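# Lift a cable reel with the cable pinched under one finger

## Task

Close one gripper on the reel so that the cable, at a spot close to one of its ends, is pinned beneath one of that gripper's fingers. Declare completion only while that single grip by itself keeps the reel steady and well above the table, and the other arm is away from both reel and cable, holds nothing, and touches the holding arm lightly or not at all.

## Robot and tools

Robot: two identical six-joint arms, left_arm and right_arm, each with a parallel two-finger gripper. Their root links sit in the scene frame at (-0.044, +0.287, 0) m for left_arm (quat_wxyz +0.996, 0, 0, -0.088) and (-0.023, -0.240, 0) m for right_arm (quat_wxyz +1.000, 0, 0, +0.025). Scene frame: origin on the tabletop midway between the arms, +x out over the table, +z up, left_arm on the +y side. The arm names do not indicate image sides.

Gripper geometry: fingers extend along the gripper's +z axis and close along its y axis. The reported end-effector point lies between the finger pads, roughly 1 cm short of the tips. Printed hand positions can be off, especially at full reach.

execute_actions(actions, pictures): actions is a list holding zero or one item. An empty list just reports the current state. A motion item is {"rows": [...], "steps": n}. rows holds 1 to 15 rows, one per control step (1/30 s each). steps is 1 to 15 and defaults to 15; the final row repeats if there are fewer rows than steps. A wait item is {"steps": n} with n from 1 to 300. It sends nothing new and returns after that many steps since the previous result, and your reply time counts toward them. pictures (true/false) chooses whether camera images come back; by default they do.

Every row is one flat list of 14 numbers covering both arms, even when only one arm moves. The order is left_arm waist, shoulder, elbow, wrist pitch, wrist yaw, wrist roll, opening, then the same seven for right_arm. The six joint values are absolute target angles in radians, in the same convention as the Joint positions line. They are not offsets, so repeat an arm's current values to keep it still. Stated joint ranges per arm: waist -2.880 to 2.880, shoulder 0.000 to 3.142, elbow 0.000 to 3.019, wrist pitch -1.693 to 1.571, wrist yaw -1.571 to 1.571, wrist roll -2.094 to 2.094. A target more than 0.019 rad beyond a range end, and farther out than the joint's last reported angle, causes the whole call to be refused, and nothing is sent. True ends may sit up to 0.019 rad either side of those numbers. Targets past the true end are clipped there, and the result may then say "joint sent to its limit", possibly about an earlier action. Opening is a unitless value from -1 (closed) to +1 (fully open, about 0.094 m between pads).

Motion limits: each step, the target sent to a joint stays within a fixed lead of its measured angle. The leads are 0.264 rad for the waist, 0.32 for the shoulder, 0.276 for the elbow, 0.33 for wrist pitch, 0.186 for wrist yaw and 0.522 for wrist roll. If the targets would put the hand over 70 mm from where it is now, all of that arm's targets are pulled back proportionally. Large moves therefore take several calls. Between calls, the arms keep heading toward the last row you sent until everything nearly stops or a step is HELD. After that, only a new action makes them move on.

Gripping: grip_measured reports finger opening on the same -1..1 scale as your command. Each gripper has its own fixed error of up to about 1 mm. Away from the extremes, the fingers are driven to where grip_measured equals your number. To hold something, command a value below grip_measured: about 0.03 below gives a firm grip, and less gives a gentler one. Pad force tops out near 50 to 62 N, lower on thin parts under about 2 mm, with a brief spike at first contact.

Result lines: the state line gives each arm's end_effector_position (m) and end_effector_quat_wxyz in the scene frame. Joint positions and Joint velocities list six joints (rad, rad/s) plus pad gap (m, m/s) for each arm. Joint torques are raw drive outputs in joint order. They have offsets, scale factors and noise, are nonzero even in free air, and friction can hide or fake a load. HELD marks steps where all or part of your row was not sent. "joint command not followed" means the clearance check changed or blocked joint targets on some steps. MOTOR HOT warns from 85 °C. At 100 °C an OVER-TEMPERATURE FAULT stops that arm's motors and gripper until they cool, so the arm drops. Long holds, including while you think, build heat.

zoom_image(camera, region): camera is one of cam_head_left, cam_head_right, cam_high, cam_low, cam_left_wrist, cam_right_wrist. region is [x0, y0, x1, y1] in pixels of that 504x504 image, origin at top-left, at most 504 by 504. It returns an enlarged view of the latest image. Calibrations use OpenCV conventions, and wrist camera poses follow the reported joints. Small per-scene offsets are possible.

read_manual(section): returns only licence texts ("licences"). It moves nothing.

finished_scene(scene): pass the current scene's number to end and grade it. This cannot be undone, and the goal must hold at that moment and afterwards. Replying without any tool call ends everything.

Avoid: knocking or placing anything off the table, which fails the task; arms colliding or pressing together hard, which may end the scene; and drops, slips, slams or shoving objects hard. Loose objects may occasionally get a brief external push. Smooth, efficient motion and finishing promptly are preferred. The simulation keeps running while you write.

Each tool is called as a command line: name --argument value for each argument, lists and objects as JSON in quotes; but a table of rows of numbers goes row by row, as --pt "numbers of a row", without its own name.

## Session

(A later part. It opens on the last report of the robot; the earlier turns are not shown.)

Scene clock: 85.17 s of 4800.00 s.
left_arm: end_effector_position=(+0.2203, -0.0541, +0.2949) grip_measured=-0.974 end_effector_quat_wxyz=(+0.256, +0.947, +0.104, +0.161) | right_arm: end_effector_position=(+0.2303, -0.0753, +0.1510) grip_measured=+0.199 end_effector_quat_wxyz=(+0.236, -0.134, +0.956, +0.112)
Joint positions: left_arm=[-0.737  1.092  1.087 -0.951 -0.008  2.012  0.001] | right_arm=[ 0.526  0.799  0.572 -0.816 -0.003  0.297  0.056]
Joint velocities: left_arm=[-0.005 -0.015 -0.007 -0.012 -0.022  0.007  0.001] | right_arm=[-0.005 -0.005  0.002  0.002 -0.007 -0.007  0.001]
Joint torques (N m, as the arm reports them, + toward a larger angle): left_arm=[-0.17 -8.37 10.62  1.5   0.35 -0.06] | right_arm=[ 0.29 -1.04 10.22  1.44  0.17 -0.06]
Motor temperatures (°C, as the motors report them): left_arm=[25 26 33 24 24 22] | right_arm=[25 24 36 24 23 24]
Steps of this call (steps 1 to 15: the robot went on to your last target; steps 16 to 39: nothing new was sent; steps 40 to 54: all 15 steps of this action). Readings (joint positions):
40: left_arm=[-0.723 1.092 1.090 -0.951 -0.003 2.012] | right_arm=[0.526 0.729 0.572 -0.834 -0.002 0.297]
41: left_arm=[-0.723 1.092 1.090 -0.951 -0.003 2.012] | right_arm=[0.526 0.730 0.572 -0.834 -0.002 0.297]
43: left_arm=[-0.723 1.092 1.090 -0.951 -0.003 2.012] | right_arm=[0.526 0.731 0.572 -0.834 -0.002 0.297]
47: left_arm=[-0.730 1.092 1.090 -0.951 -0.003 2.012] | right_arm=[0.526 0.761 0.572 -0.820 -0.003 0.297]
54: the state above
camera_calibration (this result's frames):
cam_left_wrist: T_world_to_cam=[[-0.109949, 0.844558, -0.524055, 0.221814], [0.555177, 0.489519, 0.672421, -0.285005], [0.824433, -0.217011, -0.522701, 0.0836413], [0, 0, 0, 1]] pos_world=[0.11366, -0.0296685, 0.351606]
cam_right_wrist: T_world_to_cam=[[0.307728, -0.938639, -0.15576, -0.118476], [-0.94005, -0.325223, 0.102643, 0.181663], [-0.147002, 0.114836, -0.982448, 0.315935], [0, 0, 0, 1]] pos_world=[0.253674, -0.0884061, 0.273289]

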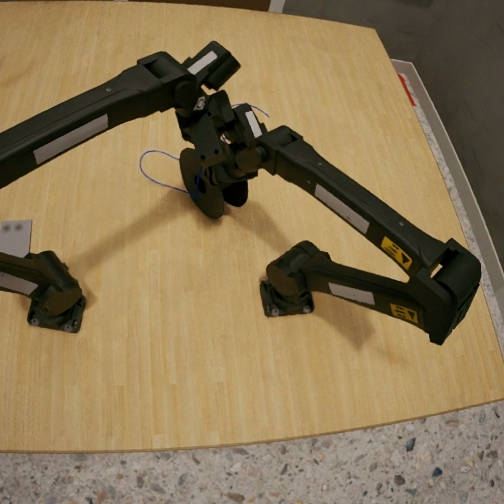

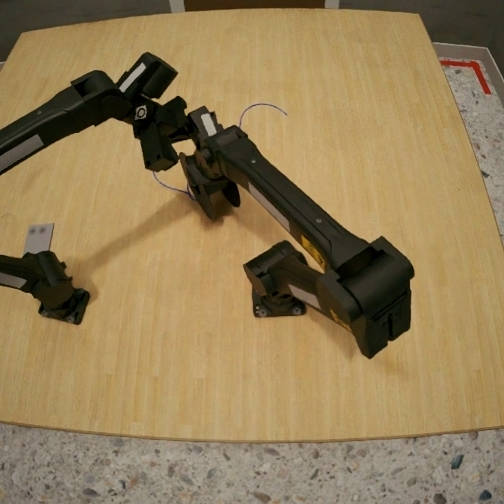

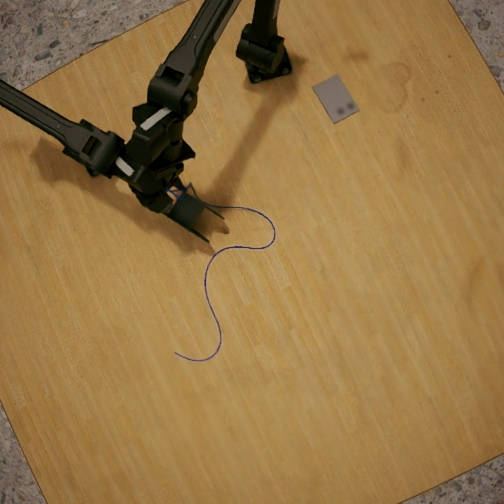

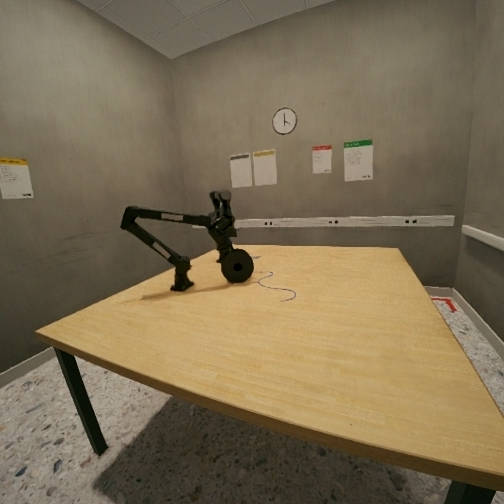

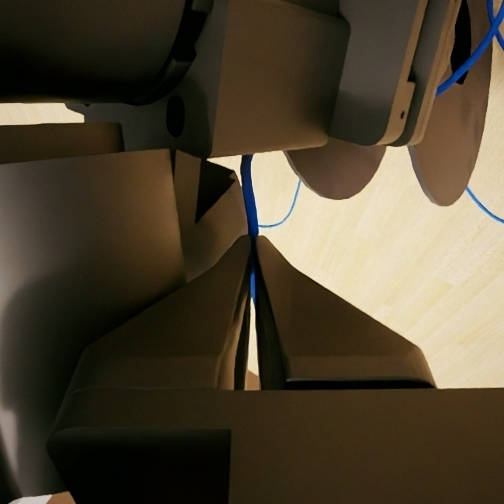

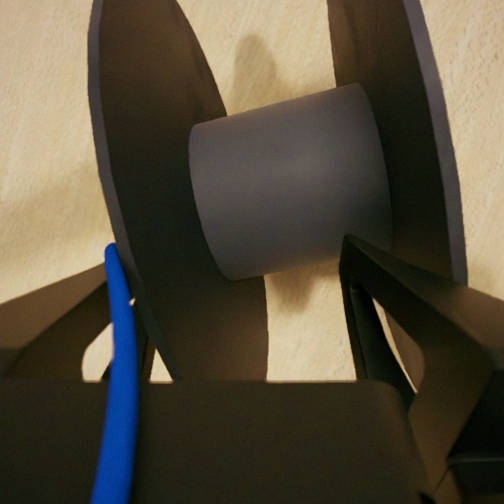

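execute_actions --actions '[{"rows":[[-0.75,1.09,1.08,-0.94,0,2.02,-1,0.52,0.8,0.6,-0.8,0,0.3,-0.3],[-0.75,1.09,1.08,-0.94,0,2.02,-1,0.52,0.8,0.6,-0.8,0,0.3,-0.3],[-0.75,1.09,1.08,-0.94,0,2.02,-1,0.52,0.8,0.6,-0.8,0,0.3,-0.3],[-0.75,1.09,1.08,-0.94,0,2.02,-1,0.52,0.8,0.6,-0.8,0,0.3,-0.3],[-0.75,1.09,1.08,-0.94,0,2.02,-1,0.52,0.8,0.6,-0.8,0,0.3,-0.3],[-0.75,1.09,1.08,-0.94,0,2.02,-1,0.52,0.8,0.6,-0.8,0,0.3,-1]],"steps":15}]'

Scene clock: 87.53 s of 4800.00 s.
left_arm: end_effector_position=(+0.2201, -0.0542, +0.2949) grip_measured=-0.974 end_effector_quat_wxyz=(+0.256, +0.947, +0.104, +0.161) | right_arm: end_effector_position=(+0.2317, -0.0764, +0.1513) grip_measured=-0.950 end_effector_quat_wxyz=(+0.239, -0.133, +0.956, +0.109)
Joint positions: left_arm=[-0.737  1.092  1.087 -0.951 -0.006  2.012  0.001] | right_arm=[ 0.525  0.799  0.572 -0.813  0.004  0.297  0.002]
Joint velocities: left_arm=[-0.015  0.005  0.002  0.007 -0.007 -0.051 -0.002] | right_arm=[-0.015 -0.015  0.002 -0.002 -0.007  0.007  0.001]
Joint torques (N m, as the arm reports them, + toward a larger angle): left_arm=[-0.21 -8.72 10.7   1.51  0.3  -0.06] | right_arm=[ 0.33 -0.97 10.17  1.22 -0.1  -0.05]
Motor temperatures (°C, as the motors report them): left_arm=[25 26 33 24 24 22] | right_arm=[25 24 36 24 23 24]
Steps of this call (steps 1 to 15: the robot went on to your last target; steps 16 to 56: nothing new was sent; steps 57 to 71: all 15 steps of this action). Readings (joint positions):
57: left_arm=[-0.737 1.092 1.087 -0.951 -0.008 2.012] | right_arm=[0.526 0.799 0.572 -0.816 -0.004 0.297]
58: left_arm=[-0.737 1.092 1.087 -0.951 -0.008 2.012] | right_arm=[0.526 0.799 0.572 -0.816 -0.003 0.297]
60: left_arm=[-0.737 1.092 1.087 -0.951 -0.008 2.012] | right_arm=[0.526 0.799 0.572 -0.816 -0.003 0.297]
64: left_arm=[-0.737 1.092 1.087 -0.951 -0.008 2.012] | right_arm=[0.526 0.799 0.572 -0.814 0.004 0.299]
71: the state above
camera_calibration (this result's frames):
cam_left_wrist: T_world_to_cam=[[-0.109724, 0.844255, -0.52459, 0.222018], [0.556271, 0.489542, 0.6715, -0.284778], [0.823725, -0.218134, -0.523349, 0.0840618], [0, 0, 0, 1]] pos_world=[0.113531, -0.0296926, 0.351691]
cam_right_wrist: T_world_to_cam=[[0.304571, -0.940523, -0.150509, -0.12003], [-0.942053, -0.320778, 0.0981766, 0.18412], [-0.140617, 0.111886, -0.983722, 0.315124], [0, 0, 0, 1]] pos_world=[0.254321, -0.0890868, 0.273853]

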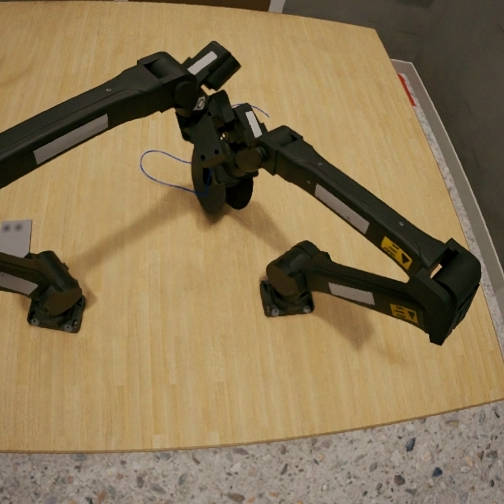

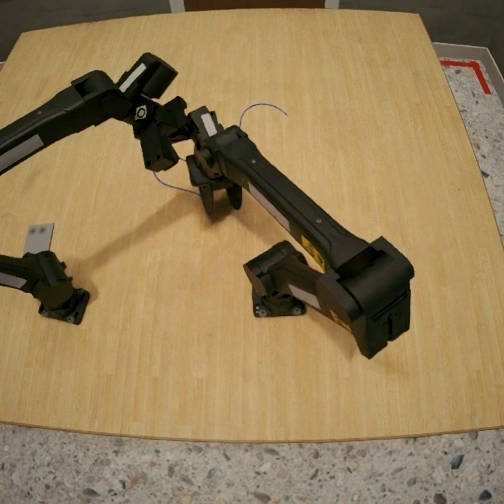

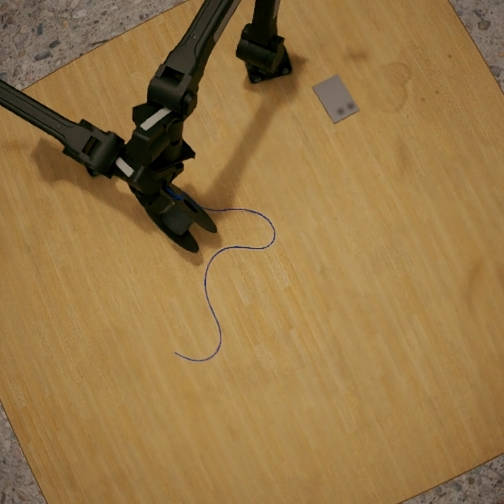

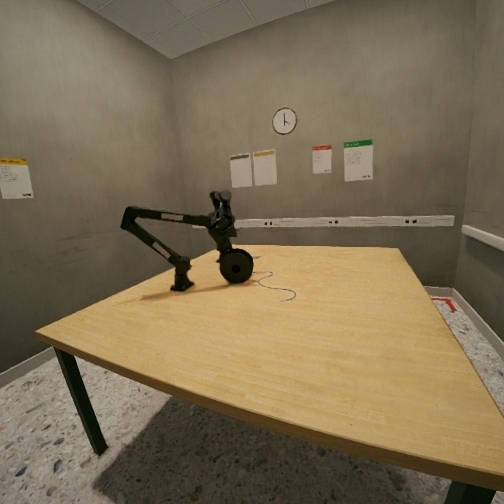

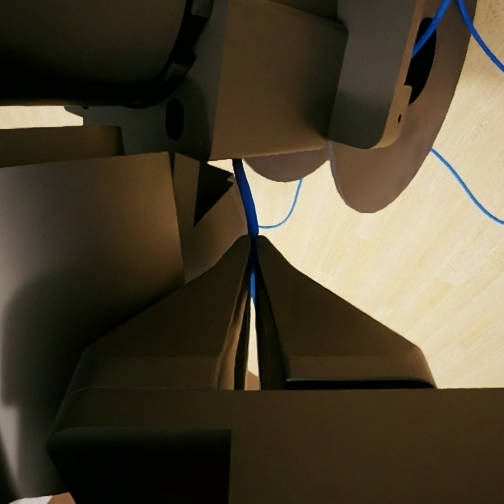

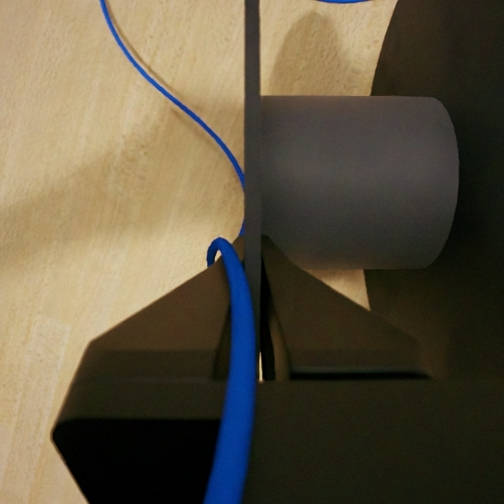

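execute_actions --actions '[{"rows":[[-0.75,1.09,1.08,-0.94,0,2.02,-1,0.52,0.8,0.6,-0.8,0,0.3,1],[-0.75,1.09,1.08,-0.94,0,2.02,-1,0.52,0.8,0.6,-0.8,0,0.3,1],[-0.75,1.09,1.08,-0.94,0,2.02,-1,0.52,0.8,0.6,-0.8,0,0.3,1],[-0.75,1.09,1.08,-0.94,0,2.02,-1,0.52,0.8,0.6,-0.8,0,0.3,1],[-0.75,1.09,1.08,-0.94,0,2.02,-1,0.52,0.8,0.6,-0.8,0,0.3,1],[-0.68,1.13,1.06,-0.94,0,2.02,-1,0.52,0.8,0.6,-0.8,0,0.3,1]],"steps":15}]'

Scene clock: 91.40 s of 4800.00 s.
left_arm: end_effector_position=(+0.2370, -0.0415, +0.2787) grip_measured=-0.974 end_effector_quat_wxyz=(+0.239, +0.950, +0.128, +0.155) | right_arm: end_effector_position=(+0.2315, -0.0758, +0.1509) grip_measured=+1.000 end_effector_quat_wxyz=(+0.237, -0.134, +0.956, +0.110)
Joint positions: left_arm=[-0.685  1.115  1.074 -0.951  0.     2.013  0.001] | right_arm=[ 0.524  0.801  0.572 -0.812  0.     0.297  0.094]
Joint velocities: left_arm=[-0.005  0.015 -0.002  0.002 -0.007 -0.066 -0.001] | right_arm=[-0.005 -0.015  0.002 -0.017 -0.007 -0.022  0.   ]
Joint torques (N m, as the arm reports them, + toward a larger angle): left_arm=[ 1.1  -7.61  9.91  1.49 -0.02 -0.08] | right_arm=[ 0.1  -1.48 10.18  1.08  0.07 -0.08]
Motor temperatures (°C, as the motors report them): left_arm=[25 26 33 24 24 22] | right_arm=[25 24 36 24 23 24]
Steps of this call (steps 1 to 15: the robot went on to your last target; steps 16 to 101: nothing new was sent; steps 102 to 116: all 15 steps of this action). Readings (joint positions):
102: left_arm=[-0.737 1.092 1.087 -0.951 -0.006 2.012] | right_arm=[0.525 0.799 0.572 -0.813 0.003 0.297]
103: left_arm=[-0.737 1.092 1.087 -0.951 -0.006 2.012] | right_arm=[0.525 0.799 0.572 -0.813 0.003 0.297]
105: left_arm=[-0.737 1.092 1.087 -0.951 -0.006 2.012] | right_arm=[0.525 0.799 0.572 -0.813 0.002 0.297]
109: left_arm=[-0.715 1.099 1.082 -0.951 -0.003 2.012] | right_arm=[0.525 0.799 0.572 -0.812 0.000 0.297]
116: the state above
camera_calibration (this result's frames):
cam_left_wrist: T_world_to_cam=[[-0.163312, 0.850463, -0.500042, 0.210801], [0.55067, 0.499125, 0.669057, -0.28716], [0.818591, -0.166093, -0.549838, 0.0752311], [0, 0, 0, 1]] pos_world=[0.130973, -0.0234547, 0.338901]
cam_right_wrist: T_world_to_cam=[[0.305561, -0.939757, -0.153264, -0.119312], [-0.94125, -0.322427, 0.100444, 0.183501], [-0.14381, 0.113568, -0.983067, 0.315325], [0, 0, 0, 1]] pos_world=[0.254524, -0.0887695, 0.273268]

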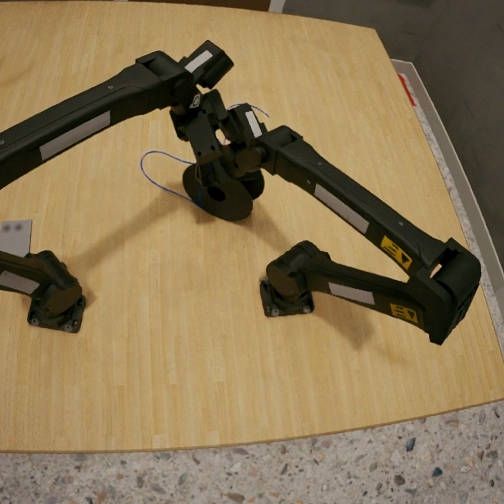

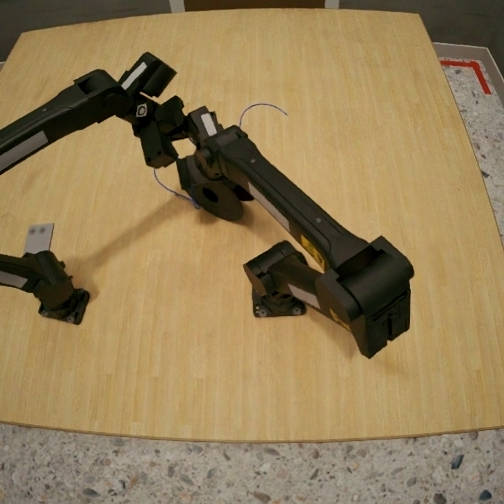

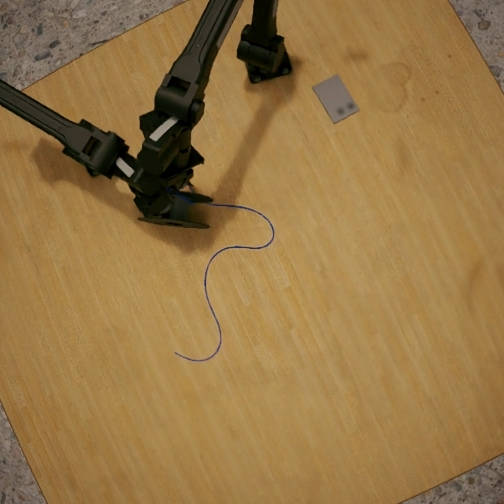

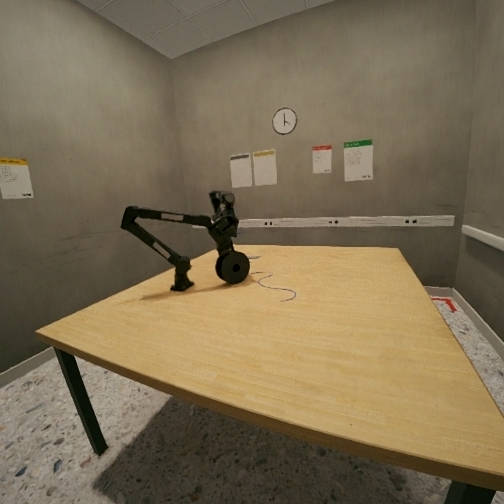

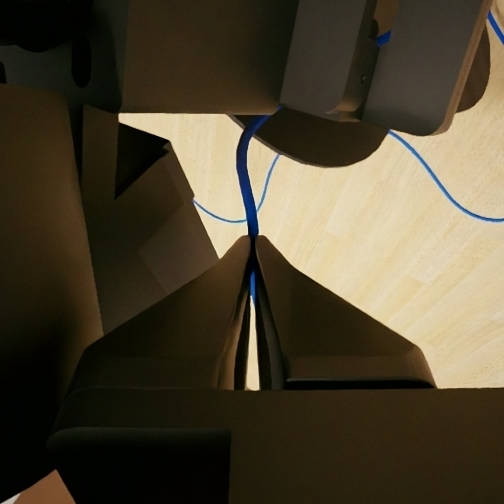

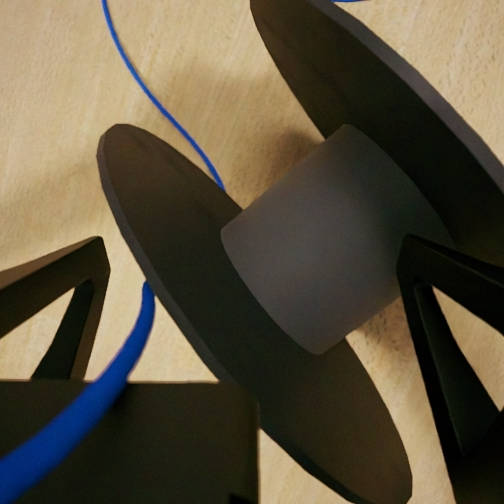

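execute_actions --actions '[{"rows":[[-0.68,1.13,1.06,-0.94,0,2.02,-1,0.52,0.8,0.6,-0.8,0,0.3,0.3],[-0.68,1.13,1.06,-0.94,0,2.02,-1,0.52,0.8,0.6,-0.8,0,0.3,0.3],[-0.68,1.13,1.06,-0.94,0,2.02,-1,0.52,0.8,0.6,-0.8,0,0.3,0.3],[-0.68,1.13,1.06,-0.94,0,2.02,-1,0.52,0.8,0.6,-0.8,0,0.3,0.3],[-0.68,1.13,1.06,-0.94,0,2.02,-1,0.52,0.8,0.6,-0.8,0,0.3,-0.3],[-0.68,1.13,1.06,-0.94,0,2.02,-1,0.52,0.8,0.6,-0.8,0,0.3,-0.3],[-0.68,1.13,1.06,-0.94,0,2.02,-1,0.52,0.8,0.6,-0.8,0,0.3,-0.3],[-0.68,1.13,1.06,-0.94,0,2.02,-1,0.52,0.8,0.6,-0.8,0,0.3,-0.3],[-0.68,1.13,1.06,-0.94,0,2.02,-1,0.52,0.8,0.6,-0.8,0,0.3,-1]],"steps":15}]'

Scene clock: 93.73 s of 4800.00 s.
left_arm: end_effector_position=(+0.2366, -0.0413, +0.2816) grip_measured=-0.974 end_effector_quat_wxyz=(+0.243, +0.949, +0.127, +0.157) | right_arm: end_effector_position=(+0.2361, -0.0797, +0.1561) grip_measured=-0.950 end_effector_quat_wxyz=(+0.250, -0.138, +0.953, +0.099)
Joint positions: left_arm=[-0.685  1.109  1.074 -0.948  0.001  2.013  0.001] | right_arm=[ 0.52   0.794  0.578 -0.812  0.025  0.274  0.002]
Joint velocities: left_arm=[ 0.005 -0.015 -0.017  0.012 -0.051  0.051  0.001] | right_arm=[ 0.005 -0.024  0.007  0.012 -0.007  0.007  0.   ]
Joint torques (N m, as the arm reports them, + toward a larger angle): left_arm=[ 1.24 -6.79  9.97  1.43 -0.07 -0.06] | right_arm=[ 0.71 -0.55  9.91  1.3  -0.78  0.21]
Motor temperatures (°C, as the motors report them): left_arm=[25 26 33 24 24 22] | right_arm=[25 24 35 24 23 24]
Steps of this call (steps 1 to 15: the robot went on to your last target; steps 16 to 55: nothing new was sent; steps 56 to 70: all 15 steps of this action). Readings (joint positions):
56: left_arm=[-0.685 1.115 1.074 -0.951 0.000 2.013] | right_arm=[0.524 0.801 0.572 -0.812 0.000 0.297]
57: left_arm=[-0.685 1.115 1.074 -0.951 0.000 2.013] | right_arm=[0.524 0.801 0.572 -0.812 0.000 0.297]
59: left_arm=[-0.685 1.115 1.074 -0.951 0.000 2.013] | right_arm=[0.524 0.801 0.572 -0.812 0.000 0.297]
63: left_arm=[-0.685 1.115 1.074 -0.951 0.000 2.013] | right_arm=[0.524 0.801 0.572 -0.812 -0.001 0.296]
70: the state above
camera_calibration (this result's frames):
cam_left_wrist: T_world_to_cam=[[-0.160391, 0.847045, -0.506743, 0.213014], [0.547817, 0.503454, 0.668155, -0.287797], [0.821079, -0.170437, -0.544776, 0.0749777], [0, 0, 0, 1]] pos_world=[0.130263, -0.0227612, 0.341083]
cam_right_wrist: T_world_to_cam=[[0.311455, -0.942009, -0.124958, -0.129523], [-0.943295, -0.322381, 0.0791567, 0.189847], [-0.11485, 0.093218, -0.988999, 0.314028], [0, 0, 0, 1]] pos_world=[0.255488, -0.0900821, 0.279361]

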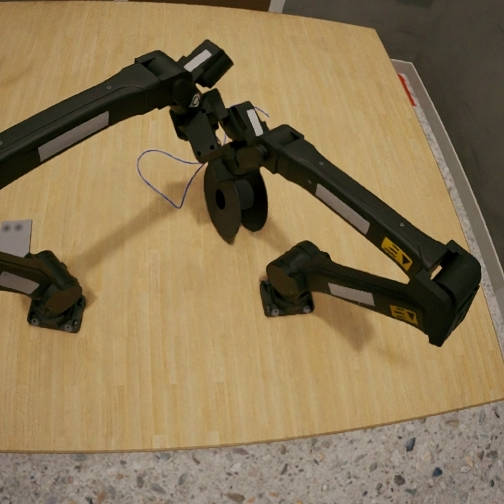

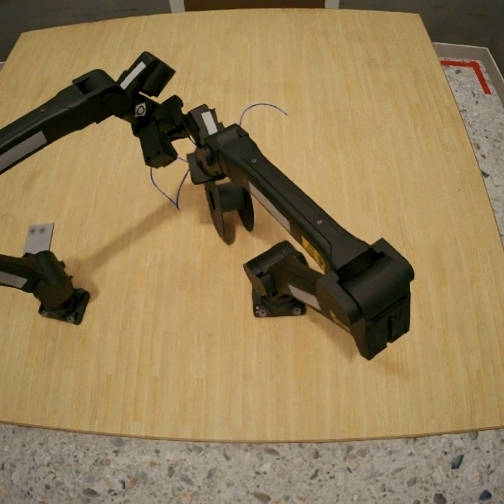

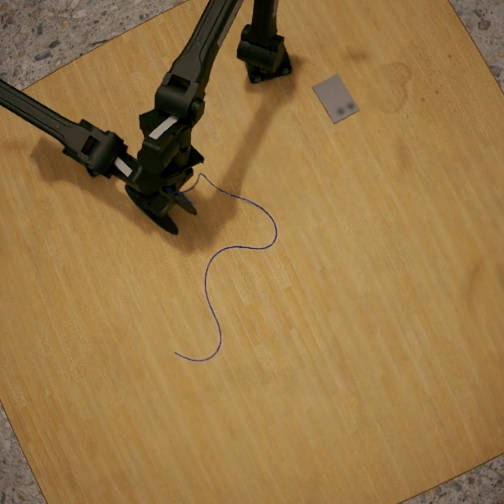

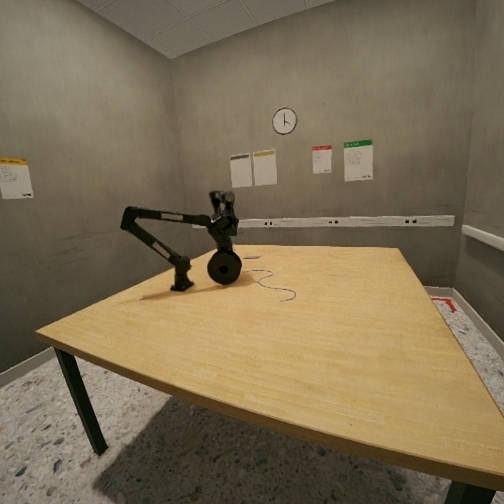

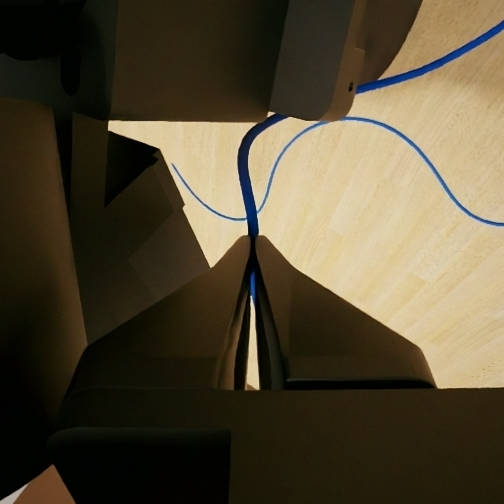

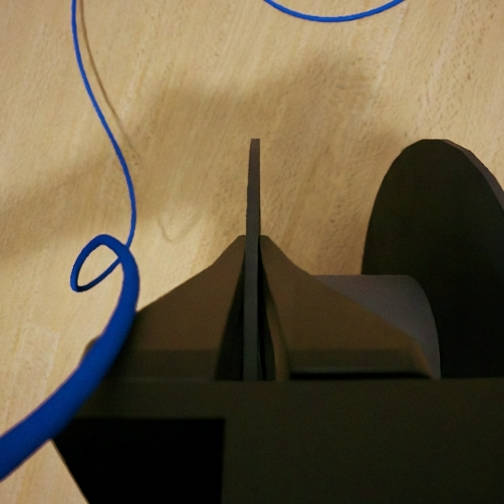

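execute_actions --actions '[{"rows":[[-0.45,1.15,1.1,-1.2,0,1.2,-1,0.52,0.8,0.6,-0.8,0,0.3,1],[-0.45,1.15,1.1,-1.2,0,1.2,-1,0.52,0.8,0.6,-0.8,0,0.3,1],[-0.45,1.15,1.1,-1.2,0,1.2,-1,0.52,0.8,0.6,-0.8,0,0.3,1],[-0.45,1.15,1.1,-1.2,0,1.2,-1,0.52,0.8,0.6,-0.8,0,0.3,1],[-0.45,1.15,1.1,-1.2,0,1.2,-1,0.52,0.8,0.6,-0.8,0,0.3,1],[-0.45,1.15,1.1,-1.2,0,1.2,-1,0.52,0.8,0.6,-0.8,0,0.3,1],[-0.2,1.2,0.9,-1.2,0,0,-1,0.5,0.66,0.68,-1.0,0,0.3,1]],"steps":15}]' --pictures false

execute_actions --actions '[{"rows":[[0.1,1.36,0.7,-0.9,0,-0.93,-1,0.45,0.8,0.95,-1.6,0,0.3,1]],"steps":15}]' --pictures false

execute_actions --actions '[{"steps":15}]'

Scene clock: 99.97 s of 4800.00 s.
left_arm: end_effector_position=(+0.2664, +0.1702, +0.1488) grip_measured=-0.973 end_effector_quat_wxyz=(+0.037, +0.539, +0.841, +0.009) | right_arm: end_effector_position=(+0.2070, -0.0942, +0.1991) grip_measured=+1.000 end_effector_quat_wxyz=(+0.256, -0.135, +0.950, +0.116)
Joint positions: left_arm=[-0.182  1.201  0.897 -1.19  -0.001  0.782  0.001] | right_arm=[ 0.517  0.638  0.626 -0.989  0.     0.285  0.094]
Joint velocities: left_arm=[ 0.054  0.269 -0.178 -0.042 -0.007 -2.879  0.   ] | right_arm=[-0.005 -0.005  0.11   0.012 -0.022  0.037  0.   ]
Joint torques (N m, as the arm reports them, + toward a larger angle): left_arm=[ -1.17 -10.53  11.1   -0.04   0.04  -0.12] | right_arm=[-0.2   1.43 11.45  0.43  0.07  0.05]
Motor temperatures (°C, as the motors report them): left_arm=[25 26 32 24 24 22] | right_arm=[25 24 35 24 23 24]
Steps of this call (steps 1 to 15: the robot went on to your last target; steps 16 to 172: nothing new was sent; steps 173 to 187: all 15 steps of this action). Readings (joint positions):
173: left_arm=[-0.673 1.110 1.076 -0.984 0.006 1.951] | right_arm=[0.520 0.794 0.578 -0.811 0.016 0.275]
174: left_arm=[-0.644 1.111 1.077 -1.038 0.007 1.874] | right_arm=[0.520 0.794 0.578 -0.811 0.008 0.277]
176: left_arm=[-0.549 1.120 1.077 -1.128 0.006 1.687] | right_arm=[0.520 0.794 0.578 -0.811 0.003 0.280]
180: left_arm=[-0.388 1.140 1.050 -1.171 0.001 1.411] | right_arm=[0.519 0.766 0.592 -0.904 0.002 0.283]
187: the state above

Scene clock: 100.47 s of 4800.00 s.
left_arm: end_effector_position=(+0.2612, +0.2674, +0.0303) grip_measured=-0.973 end_effector_quat_wxyz=(-0.010, -0.215, +0.977, +0.003) | right_arm: end_effector_position=(+0.1610, -0.1371, +0.2498) grip_measured=+1.000 end_effector_quat_wxyz=(+0.044, -0.112, +0.993, +0.020)
Joint positions: left_arm=[ 0.114  1.37   0.694 -0.915 -0.001 -0.496  0.001] | right_arm=[ 0.46   0.805  0.92  -1.591 -0.002  0.285  0.094]
Joint velocities: left_arm=[-0.054 -0.073  0.007  0.012 -0.007 -2.777 -0.   ] | right_arm=[-0.005  0.005 -0.007 -0.012 -0.037 -0.051  0.   ]
Joint torques (N m, as the arm reports them, + toward a larger angle): left_arm=[ 0.07 -9.99  8.4   0.53 -0.1  -0.16] | right_arm=[ 0.13 -1.01  9.75 -0.34  0.16  0.06]
Motor temperatures (°C, as the motors report them): left_arm=[25 26 32 24 24 22] | right_arm=[25 24 36 24 23 24]
Steps of this call (steps 1 to 15: all 15 steps of this action). Readings (joint positions):
1: left_arm=[-0.171 1.212 0.881 -1.162 0.003 0.729] | right_arm=[0.512 0.654 0.655 -1.060 -0.002 0.285]
2: left_arm=[-0.150 1.222 0.860 -1.116 0.004 0.682] | right_arm=[0.500 0.689 0.707 -1.179 -0.002 0.285]
4: left_arm=[-0.077 1.256 0.811 -1.040 0.004 0.569] | right_arm=[0.474 0.770 0.827 -1.397 -0.002 0.285]
8: left_arm=[0.088 1.347 0.722 -0.932 -0.000 0.200] | right_arm=[0.460 0.817 0.920 -1.562 -0.002 0.285]
15: the state above

Scene clock: 100.97 s of 4800.00 s.
left_arm: end_effector_position=(+0.2619, +0.2668, +0.0317) grip_measured=-0.973 end_effector_quat_wxyz=(-0.006, -0.407, +0.914, +0.004) | right_arm: end_effector_position=(+0.1610, -0.1371, +0.2499) grip_measured=+1.000 end_effector_quat_wxyz=(+0.044, -0.112, +0.993, +0.020)
Joint positions: left_arm=[ 0.112  1.365  0.694 -0.914 -0.001 -0.903  0.001] | right_arm=[ 0.46   0.805  0.92  -1.591 -0.002  0.285  0.094]
Joint velocities: left_arm=[ 0.005 -0.015 -0.007  0.007  0.022 -0.11  -0.001] | right_arm=[-0.005 -0.015  0.002 -0.002 -0.095  0.022  0.   ]
Joint torques (N m, as the arm reports them, + toward a larger angle): left_arm=[ -0.13 -10.23   8.49   0.74  -0.13  -0.19] | right_arm=[-0.01 -0.65 10.04 -0.42  0.13  0.06]
Motor temperatures (°C, as the motors report them): left_arm=[25 26 32 24 24 22] | right_arm=[25 24 36 24 23 24]
Steps of this call (steps 1 to 15: the robot went on to your last target). Readings (joint positions):
1: left_arm=[0.112 1.368 0.694 -0.914 -0.001 -0.581] | right_arm=[0.460 0.805 0.920 -1.591 -0.002 0.285]
2: left_arm=[0.112 1.367 0.694 -0.914 -0.001 -0.649] | right_arm=[0.460 0.805 0.920 -1.591 -0.002 0.285]
4: left_arm=[0.112 1.365 0.694 -0.914 -0.001 -0.746] | right_arm=[0.460 0.805 0.920 -1.591 -0.002 0.285]
8: left_arm=[0.112 1.365 0.694 -0.914 -0.001 -0.847] | right_arm=[0.460 0.805 0.920 -1.591 -0.002 0.285]
15: the state above
camera_calibration (this result's frames):
cam_left_wrist: T_world_to_cam=[[0.741551, -0.670628, -0.0189579, -0.0173175], [-0.539316, -0.612683, 0.577718, 0.295485], [-0.399049, -0.418183, -0.816016, 0.364797], [0, 0, 0, 1]] pos_world=[0.317774, 0.321977, 0.126645]
cam_right_wrist: T_world_to_cam=[[0.219989, -0.974924, -0.0335739, -0.161112], [-0.842543, -0.207239, 0.497165, -0.0118605], [-0.491656, -0.0810835, -0.867006, 0.409824], [0, 0, 0, 1]] pos_world=[0.226942, -0.1263, 0.355807]

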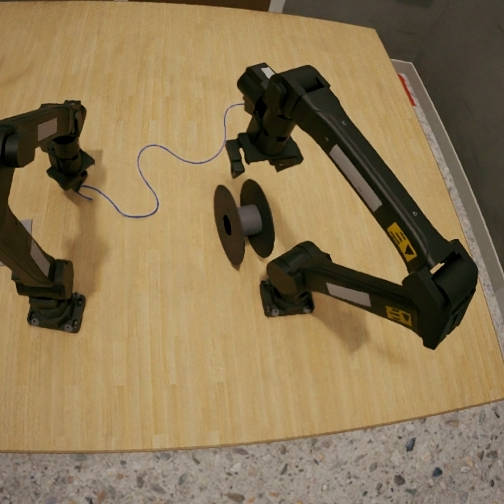

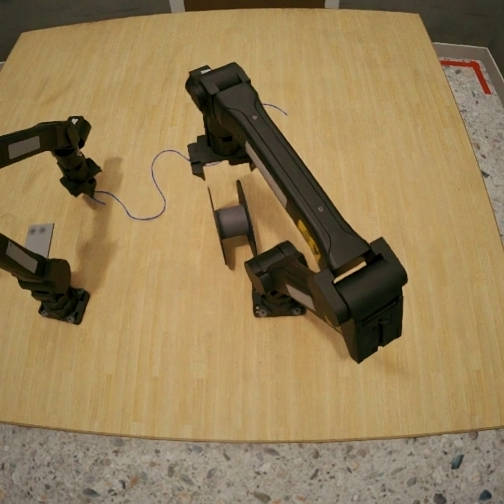

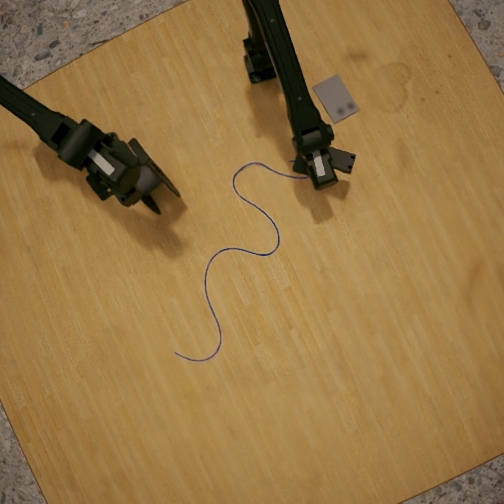

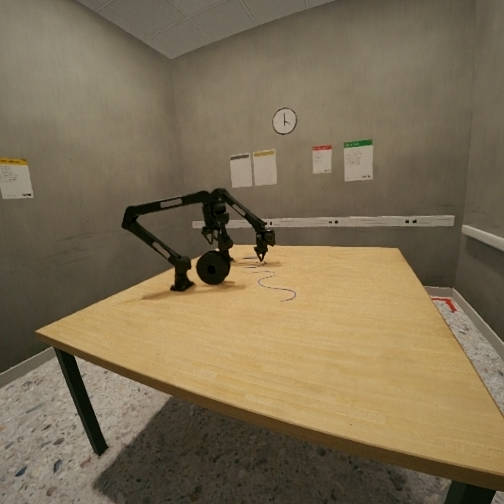

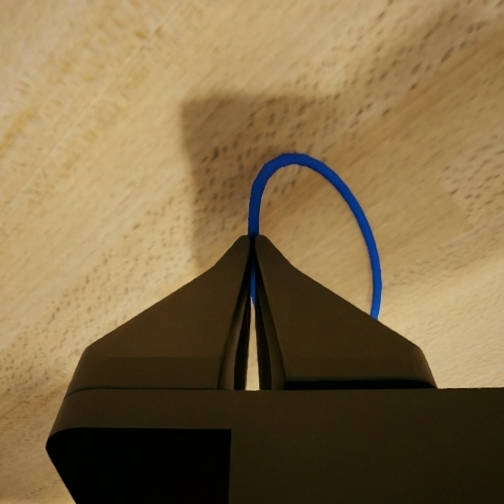

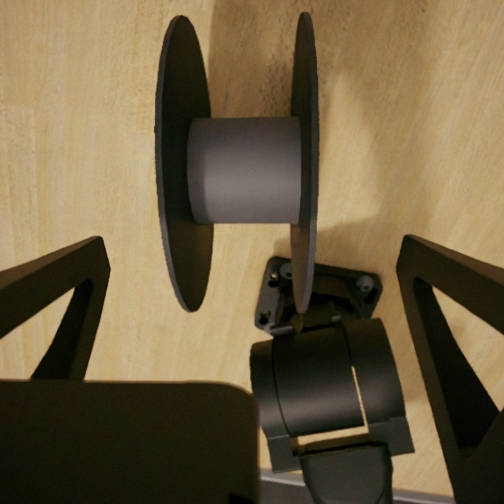

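execute_actions --actions '[{"rows":[[0.1,1.33,0.7,-0.93,0,1.35,-1,0.33,0.78,0.9,-1.66,0,0.16,1]],"steps":15}]' --pictures false

execute_actions --actions '[{"rows":[[0.0,1.36,0.69,-0.9,0,1.35,-1,0.33,0.81,0.69,-1.46,0,0.16,1]],"steps":15}]'

Scene clock: 107.67 s of 4800.00 s.
left_arm: end_effector_position=(+0.2642, +0.2666, +0.0414) grip_measured=-0.973 end_effector_quat_wxyz=(+0.008, +0.306, +0.952, +0.002) | right_arm: end_effector_position=(+0.1533, -0.1694, +0.2448) grip_measured=+1.000 end_effector_quat_wxyz=(+0.017, -0.101, +0.995, +0.005)
Joint positions: left_arm=[ 0.112  1.331  0.694 -0.917 -0.001  0.558  0.001] | right_arm=[ 0.332  0.786  0.901 -1.651 -0.001  0.179  0.094]
Joint velocities: left_arm=[-0.005 -0.015  0.002 -0.007  0.051  2.747 -0.   ] | right_arm=[-0.005 -0.005 -0.002 -0.012 -0.007  0.037  0.   ]
Joint torques (N m, as the arm reports them, + toward a larger angle): left_arm=[ 0.12 -9.13  8.74 -0.42  0.03 -0.03] | right_arm=[ 0.24 -0.36  7.66 -0.4   0.08 -0.2 ]
Motor temperatures (°C, as the motors report them): left_arm=[25 26 31 24 24 22] | right_arm=[25 24 35 24 23 24]
Steps of this call (steps 1 to 30: the robot went on to your last target; steps 31 to 186: nothing new was sent; steps 187 to 201: all 15 steps of this action). Readings (joint positions):
187: left_arm=[0.112 1.363 0.694 -0.915 -0.001 -0.832] | right_arm=[0.449 0.804 0.919 -1.601 -0.004 0.266]
188: left_arm=[0.112 1.359 0.694 -0.916 -0.001 -0.732] | right_arm=[0.420 0.803 0.917 -1.618 -0.004 0.247]
190: left_arm=[0.112 1.347 0.694 -0.917 -0.001 -0.534] | right_arm=[0.359 0.795 0.907 -1.640 -0.002 0.221]
194: left_arm=[0.112 1.332 0.694 -0.917 -0.001 -0.137] | right_arm=[0.332 0.786 0.901 -1.651 -0.001 0.195]
201: the state above

Scene clock: 108.17 s of 4800.00 s.
left_arm: end_effector_position=(+0.2594, +0.2305, +0.0372) grip_measured=-0.974 end_effector_quat_wxyz=(+0.002, +0.677, +0.736, +0.002) | right_arm: end_effector_position=(+0.1407, -0.1745, +0.1493) grip_measured=+1.000 end_effector_quat_wxyz=(-0.026, -0.103, +0.994, -0.007)
Joint positions: left_arm=[-0.006  1.346  0.694 -0.913 -0.001  1.304  0.001] | right_arm=[ 0.332  0.819  0.664 -1.471 -0.001  0.175  0.094]
Joint velocities: left_arm=[-0.005  0.005  0.007  0.007  0.007  0.198 -0.   ] | right_arm=[-0.015 -0.015 -0.002 -0.002  0.037  0.037  0.   ]
Joint torques (N m, as the arm reports them, + toward a larger angle): left_arm=[ 1.35 -8.08  7.7   0.48  0.05  0.07] | right_arm=[ 1.22 -0.96  9.24  0.12  0.07 -0.22]
Motor temperatures (°C, as the motors report them): left_arm=[25 26 31 24 24 22] | right_arm=[25 24 35 24 23 24]
Steps of this call (steps 1 to 15: all 15 steps of this action). Readings (joint positions):
1: left_arm=[0.104 1.332 0.694 -0.916 -0.003 0.656] | right_arm=[0.332 0.783 0.882 -1.619 -0.001 0.179]
2: left_arm=[0.085 1.334 0.694 -0.915 -0.003 0.755] | right_arm=[0.332 0.778 0.842 -1.565 -0.001 0.179]
4: left_arm=[0.035 1.340 0.694 -0.913 -0.003 0.949] | right_arm=[0.332 0.784 0.745 -1.498 -0.001 0.177]
8: left_arm=[-0.006 1.346 0.694 -0.913 -0.001 1.180] | right_arm=[0.332 0.822 0.664 -1.482 -0.001 0.176]
15: the state above
camera_calibration (this result's frames):
cam_left_wrist: T_world_to_cam=[[-0.996603, -0.0813041, -0.0131504, 0.275151], [-0.0742415, 0.817703, 0.570832, -0.181346], [-0.0356578, 0.569869, -0.820962, 0.0312363], [0, 0, 0, 1]] pos_world=[0.261867, 0.152858, 0.132781]
cam_right_wrist: T_world_to_cam=[[0.201154, -0.979549, 0.00456198, -0.200318], [-0.770992, -0.15545, 0.617582, -0.00566778], [-0.604242, -0.127746, -0.786493, 0.305208], [0, 0, 0, 1]] pos_world=[0.220345, -0.158114, 0.244458]

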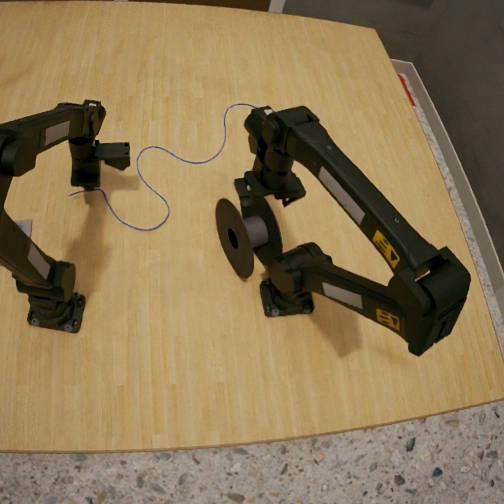

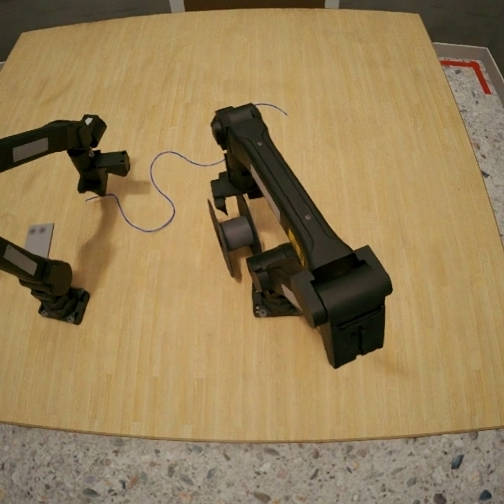

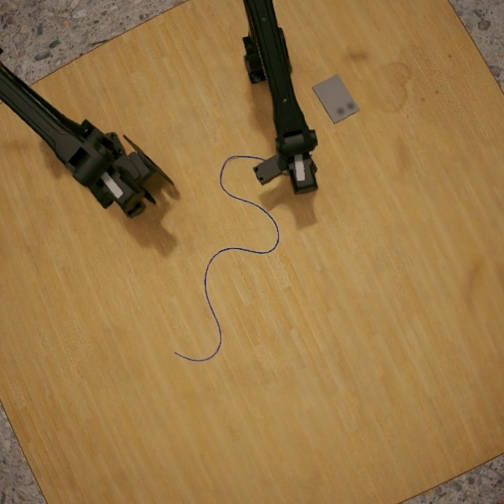

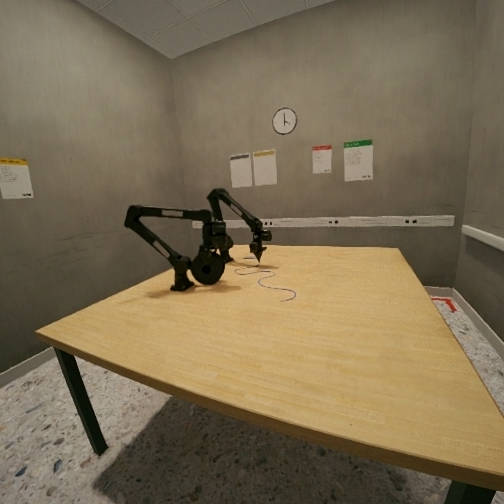

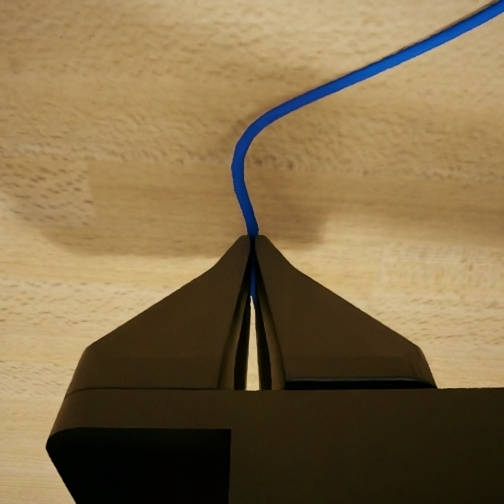

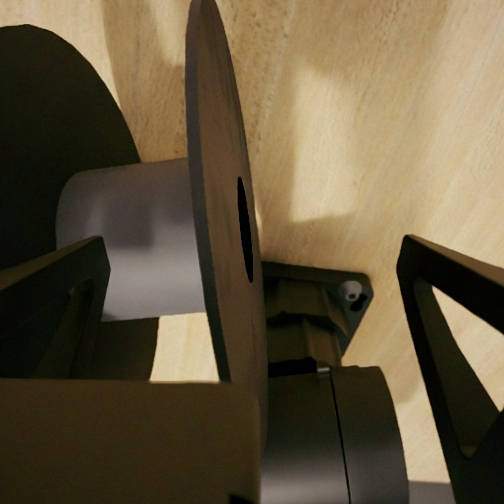

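execute_actions --actions '[{"rows":[[0.0,1.4,0.68,-0.86,0,0.9,-1,0.33,0.81,0.69,-1.46,0,0.16,-1],[0.0,1.4,0.68,-0.86,0,0.9,-1,0.33,0.81,0.69,-1.46,0,0.16,-1],[0.0,1.4,0.68,-0.86,0,0.9,-1,0.33,0.81,0.69,-1.46,0,0.16,-1],[0.0,1.4,0.68,-0.86,0,0.9,-1,0.33,0.81,0.69,-1.46,0,0.16,-1],[0.0,1.4,0.68,-0.86,0,0.9,-1,0.33,0.81,0.69,-1.46,0,0.16,-1],[0.0,1.4,0.68,-0.86,0,0.9,-1,0.33,0.81,0.69,-1.46,0,0.16,-1],[0.0,1.4,0.68,-0.86,0,0.9,-1,0.33,0.81,0.69,-1.46,0,0.16,-1],[0.0,1.4,0.68,-0.86,0,0.9,-1,0.33,0.81,0.69,-1.46,0,0.16,-1],[0.0,1.4,0.68,-0.86,0,0.9,-1,0.33,0.81,0.69,-1.46,0,0.16,-1],[0.0,1.4,0.68,-0.86,0,0.9,1,0.33,0.81,0.69,-1.46,0,0.16,-1]],"steps":15}]' --pictures false

execute_actions --actions '[{"rows":[[0.0,1.3,0.72,-1.0,0,0.9,1,0.33,0.8,0.82,-1.6,0,0.16,-1]],"steps":15}]'

Scene clock: 110.23 s of 4800.00 s.
left_arm: end_effector_position=(+0.2638, +0.2297, +0.0236) grip_measured=+0.722 end_effector_quat_wxyz=(-0.001, +0.527, +0.850, +0.000) | right_arm: end_effector_position=(+0.1414, -0.1762, +0.1498) grip_measured=-0.950 end_effector_quat_wxyz=(-0.023, -0.119, +0.993, -0.011)
Joint positions: left_arm=[-0.006  1.392  0.693 -0.874 -0.001  0.928  0.081] | right_arm=[ 0.332  0.815  0.664 -1.47   0.01   0.144  0.002]
Joint velocities: left_arm=[-0.005  0.015  0.002  0.012  0.022 -0.022  0.42 ] | right_arm=[-0.005 -0.005 -0.012 -0.017 -0.037 -0.007 -0.   ]
Joint torques (N m, as the arm reports them, + toward a larger angle): left_arm=[ 1.52 -9.02  6.66  0.65  0.05 -0.17] | right_arm=[ 0.33 -1.    9.32 -0.03 -0.26  0.1 ]
Motor temperatures (°C, as the motors report them): left_arm=[25 26 31 24 24 22] | right_arm=[25 24 35 24 23 24]
Steps of this call (steps 1 to 30: the robot went on to your last target; steps 31 to 47: nothing new was sent; steps 48 to 62: all 15 steps of this action). Readings (joint positions):
48: left_arm=[-0.006 1.349 0.693 -0.906 -0.001 1.266] | right_arm=[0.332 0.818 0.664 -1.471 -0.001 0.175]
49: left_arm=[-0.006 1.355 0.693 -0.894 -0.001 1.195] | right_arm=[0.332 0.818 0.664 -1.471 -0.001 0.175]
51: left_arm=[-0.006 1.373 0.693 -0.878 -0.001 1.092] | right_arm=[0.332 0.818 0.664 -1.471 -0.001 0.175]
55: left_arm=[-0.006 1.392 0.693 -0.874 -0.001 0.986] | right_arm=[0.332 0.818 0.664 -1.470 0.009 0.157]
62: the state above

Scene clock: 110.73 s of 4800.00 s.
left_arm: end_effector_position=(+0.2464, +0.2329, +0.0539) grip_measured=+1.000 end_effector_quat_wxyz=(-0.004, +0.521, +0.854, -0.001) | right_arm: end_effector_position=(+0.1413, -0.1757, +0.1904) grip_measured=-0.950 end_effector_quat_wxyz=(-0.026, -0.118, +0.993, -0.011)
Joint positions: left_arm=[-0.006  1.287  0.694 -0.987 -0.001  0.913  0.094] | right_arm=[ 0.332  0.807  0.767 -1.587  0.007  0.145  0.002]
Joint velocities: left_arm=[-0.015  0.005 -0.002  0.007 -0.081  0.066  0.   ] | right_arm=[-0.005 -0.005  0.002  0.007 -0.007 -0.037  0.   ]
Joint torques (N m, as the arm reports them, + toward a larger angle): left_arm=[ 1.23 -7.48 10.73 -0.49  0.07 -0.21] | right_arm=[ 0.81 -0.69 11.25 -0.72 -0.18  0.04]
Motor temperatures (°C, as the motors report them): left_arm=[25 26 31 24 24 22] | right_arm=[25 24 35 24 23 24]
Steps of this call (steps 1 to 15: all 15 steps of this action). Readings (joint positions):
1: left_arm=[-0.006 1.386 0.694 -0.896 -0.001 0.924] | right_arm=[0.332 0.815 0.674 -1.488 0.010 0.144]
2: left_arm=[-0.006 1.372 0.694 -0.930 -0.001 0.921] | right_arm=[0.332 0.816 0.691 -1.512 0.010 0.145]
4: left_arm=[-0.006 1.333 0.694 -0.971 -0.001 0.919] | right_arm=[0.332 0.816 0.732 -1.549 0.009 0.145]
8: left_arm=[-0.006 1.287 0.694 -0.985 -0.001 0.915] | right_arm=[0.332 0.808 0.767 -1.581 0.007 0.145]
15: the state above
camera_calibration (this result's frames):
cam_left_wrist: T_world_to_cam=[[-0.890316, -0.455342, -0.000711957, 0.32287], [-0.372418, 0.727277, 0.576518, -0.0996018], [-0.261995, 0.513549, -0.817084, 0.111808], [0, 0, 0, 1]] pos_world=[0.279656, 0.162036, 0.149008]
cam_right_wrist: T_world_to_cam=[[0.230952, -0.972903, 0.0110189, -0.206105], [-0.766701, -0.175007, 0.617691, -0.0348252], [-0.599024, -0.151105, -0.786344, 0.332951], [0, 0, 0, 1]] pos_world=[0.220346, -0.156304, 0.285597]

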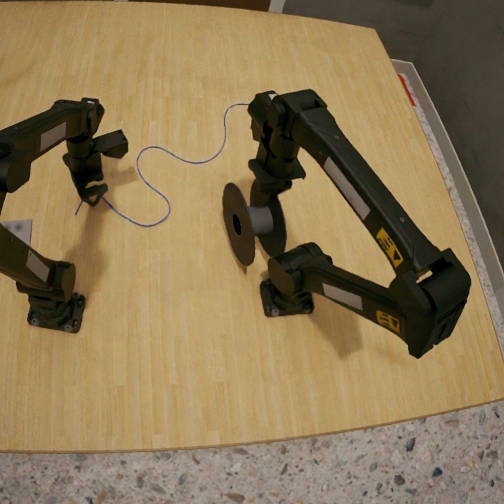

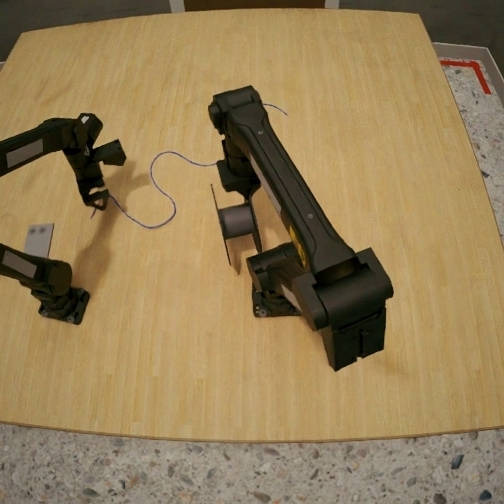

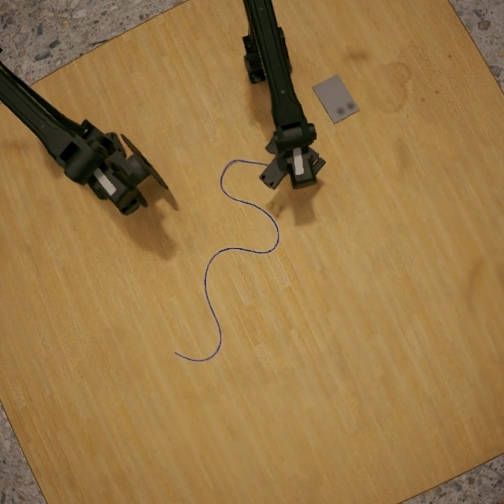

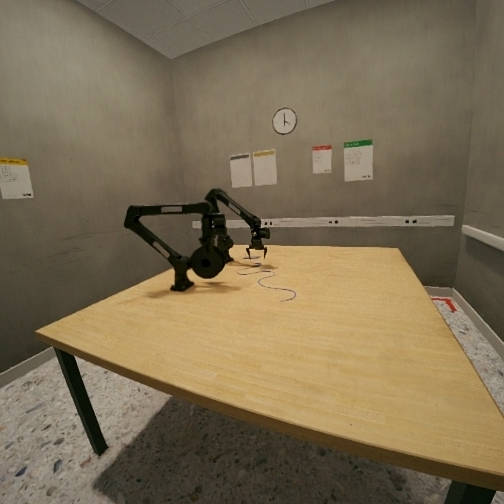

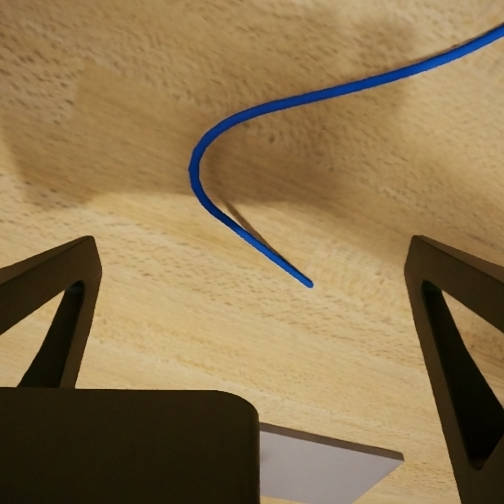

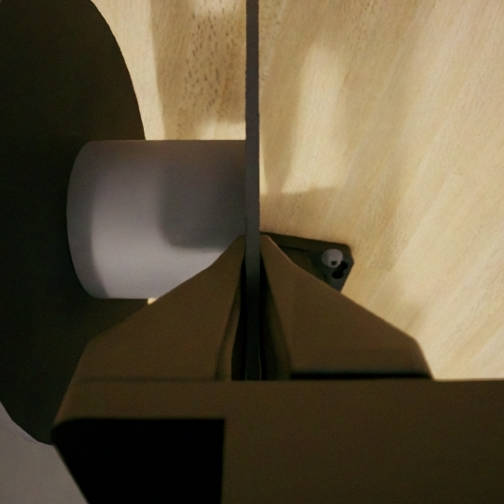

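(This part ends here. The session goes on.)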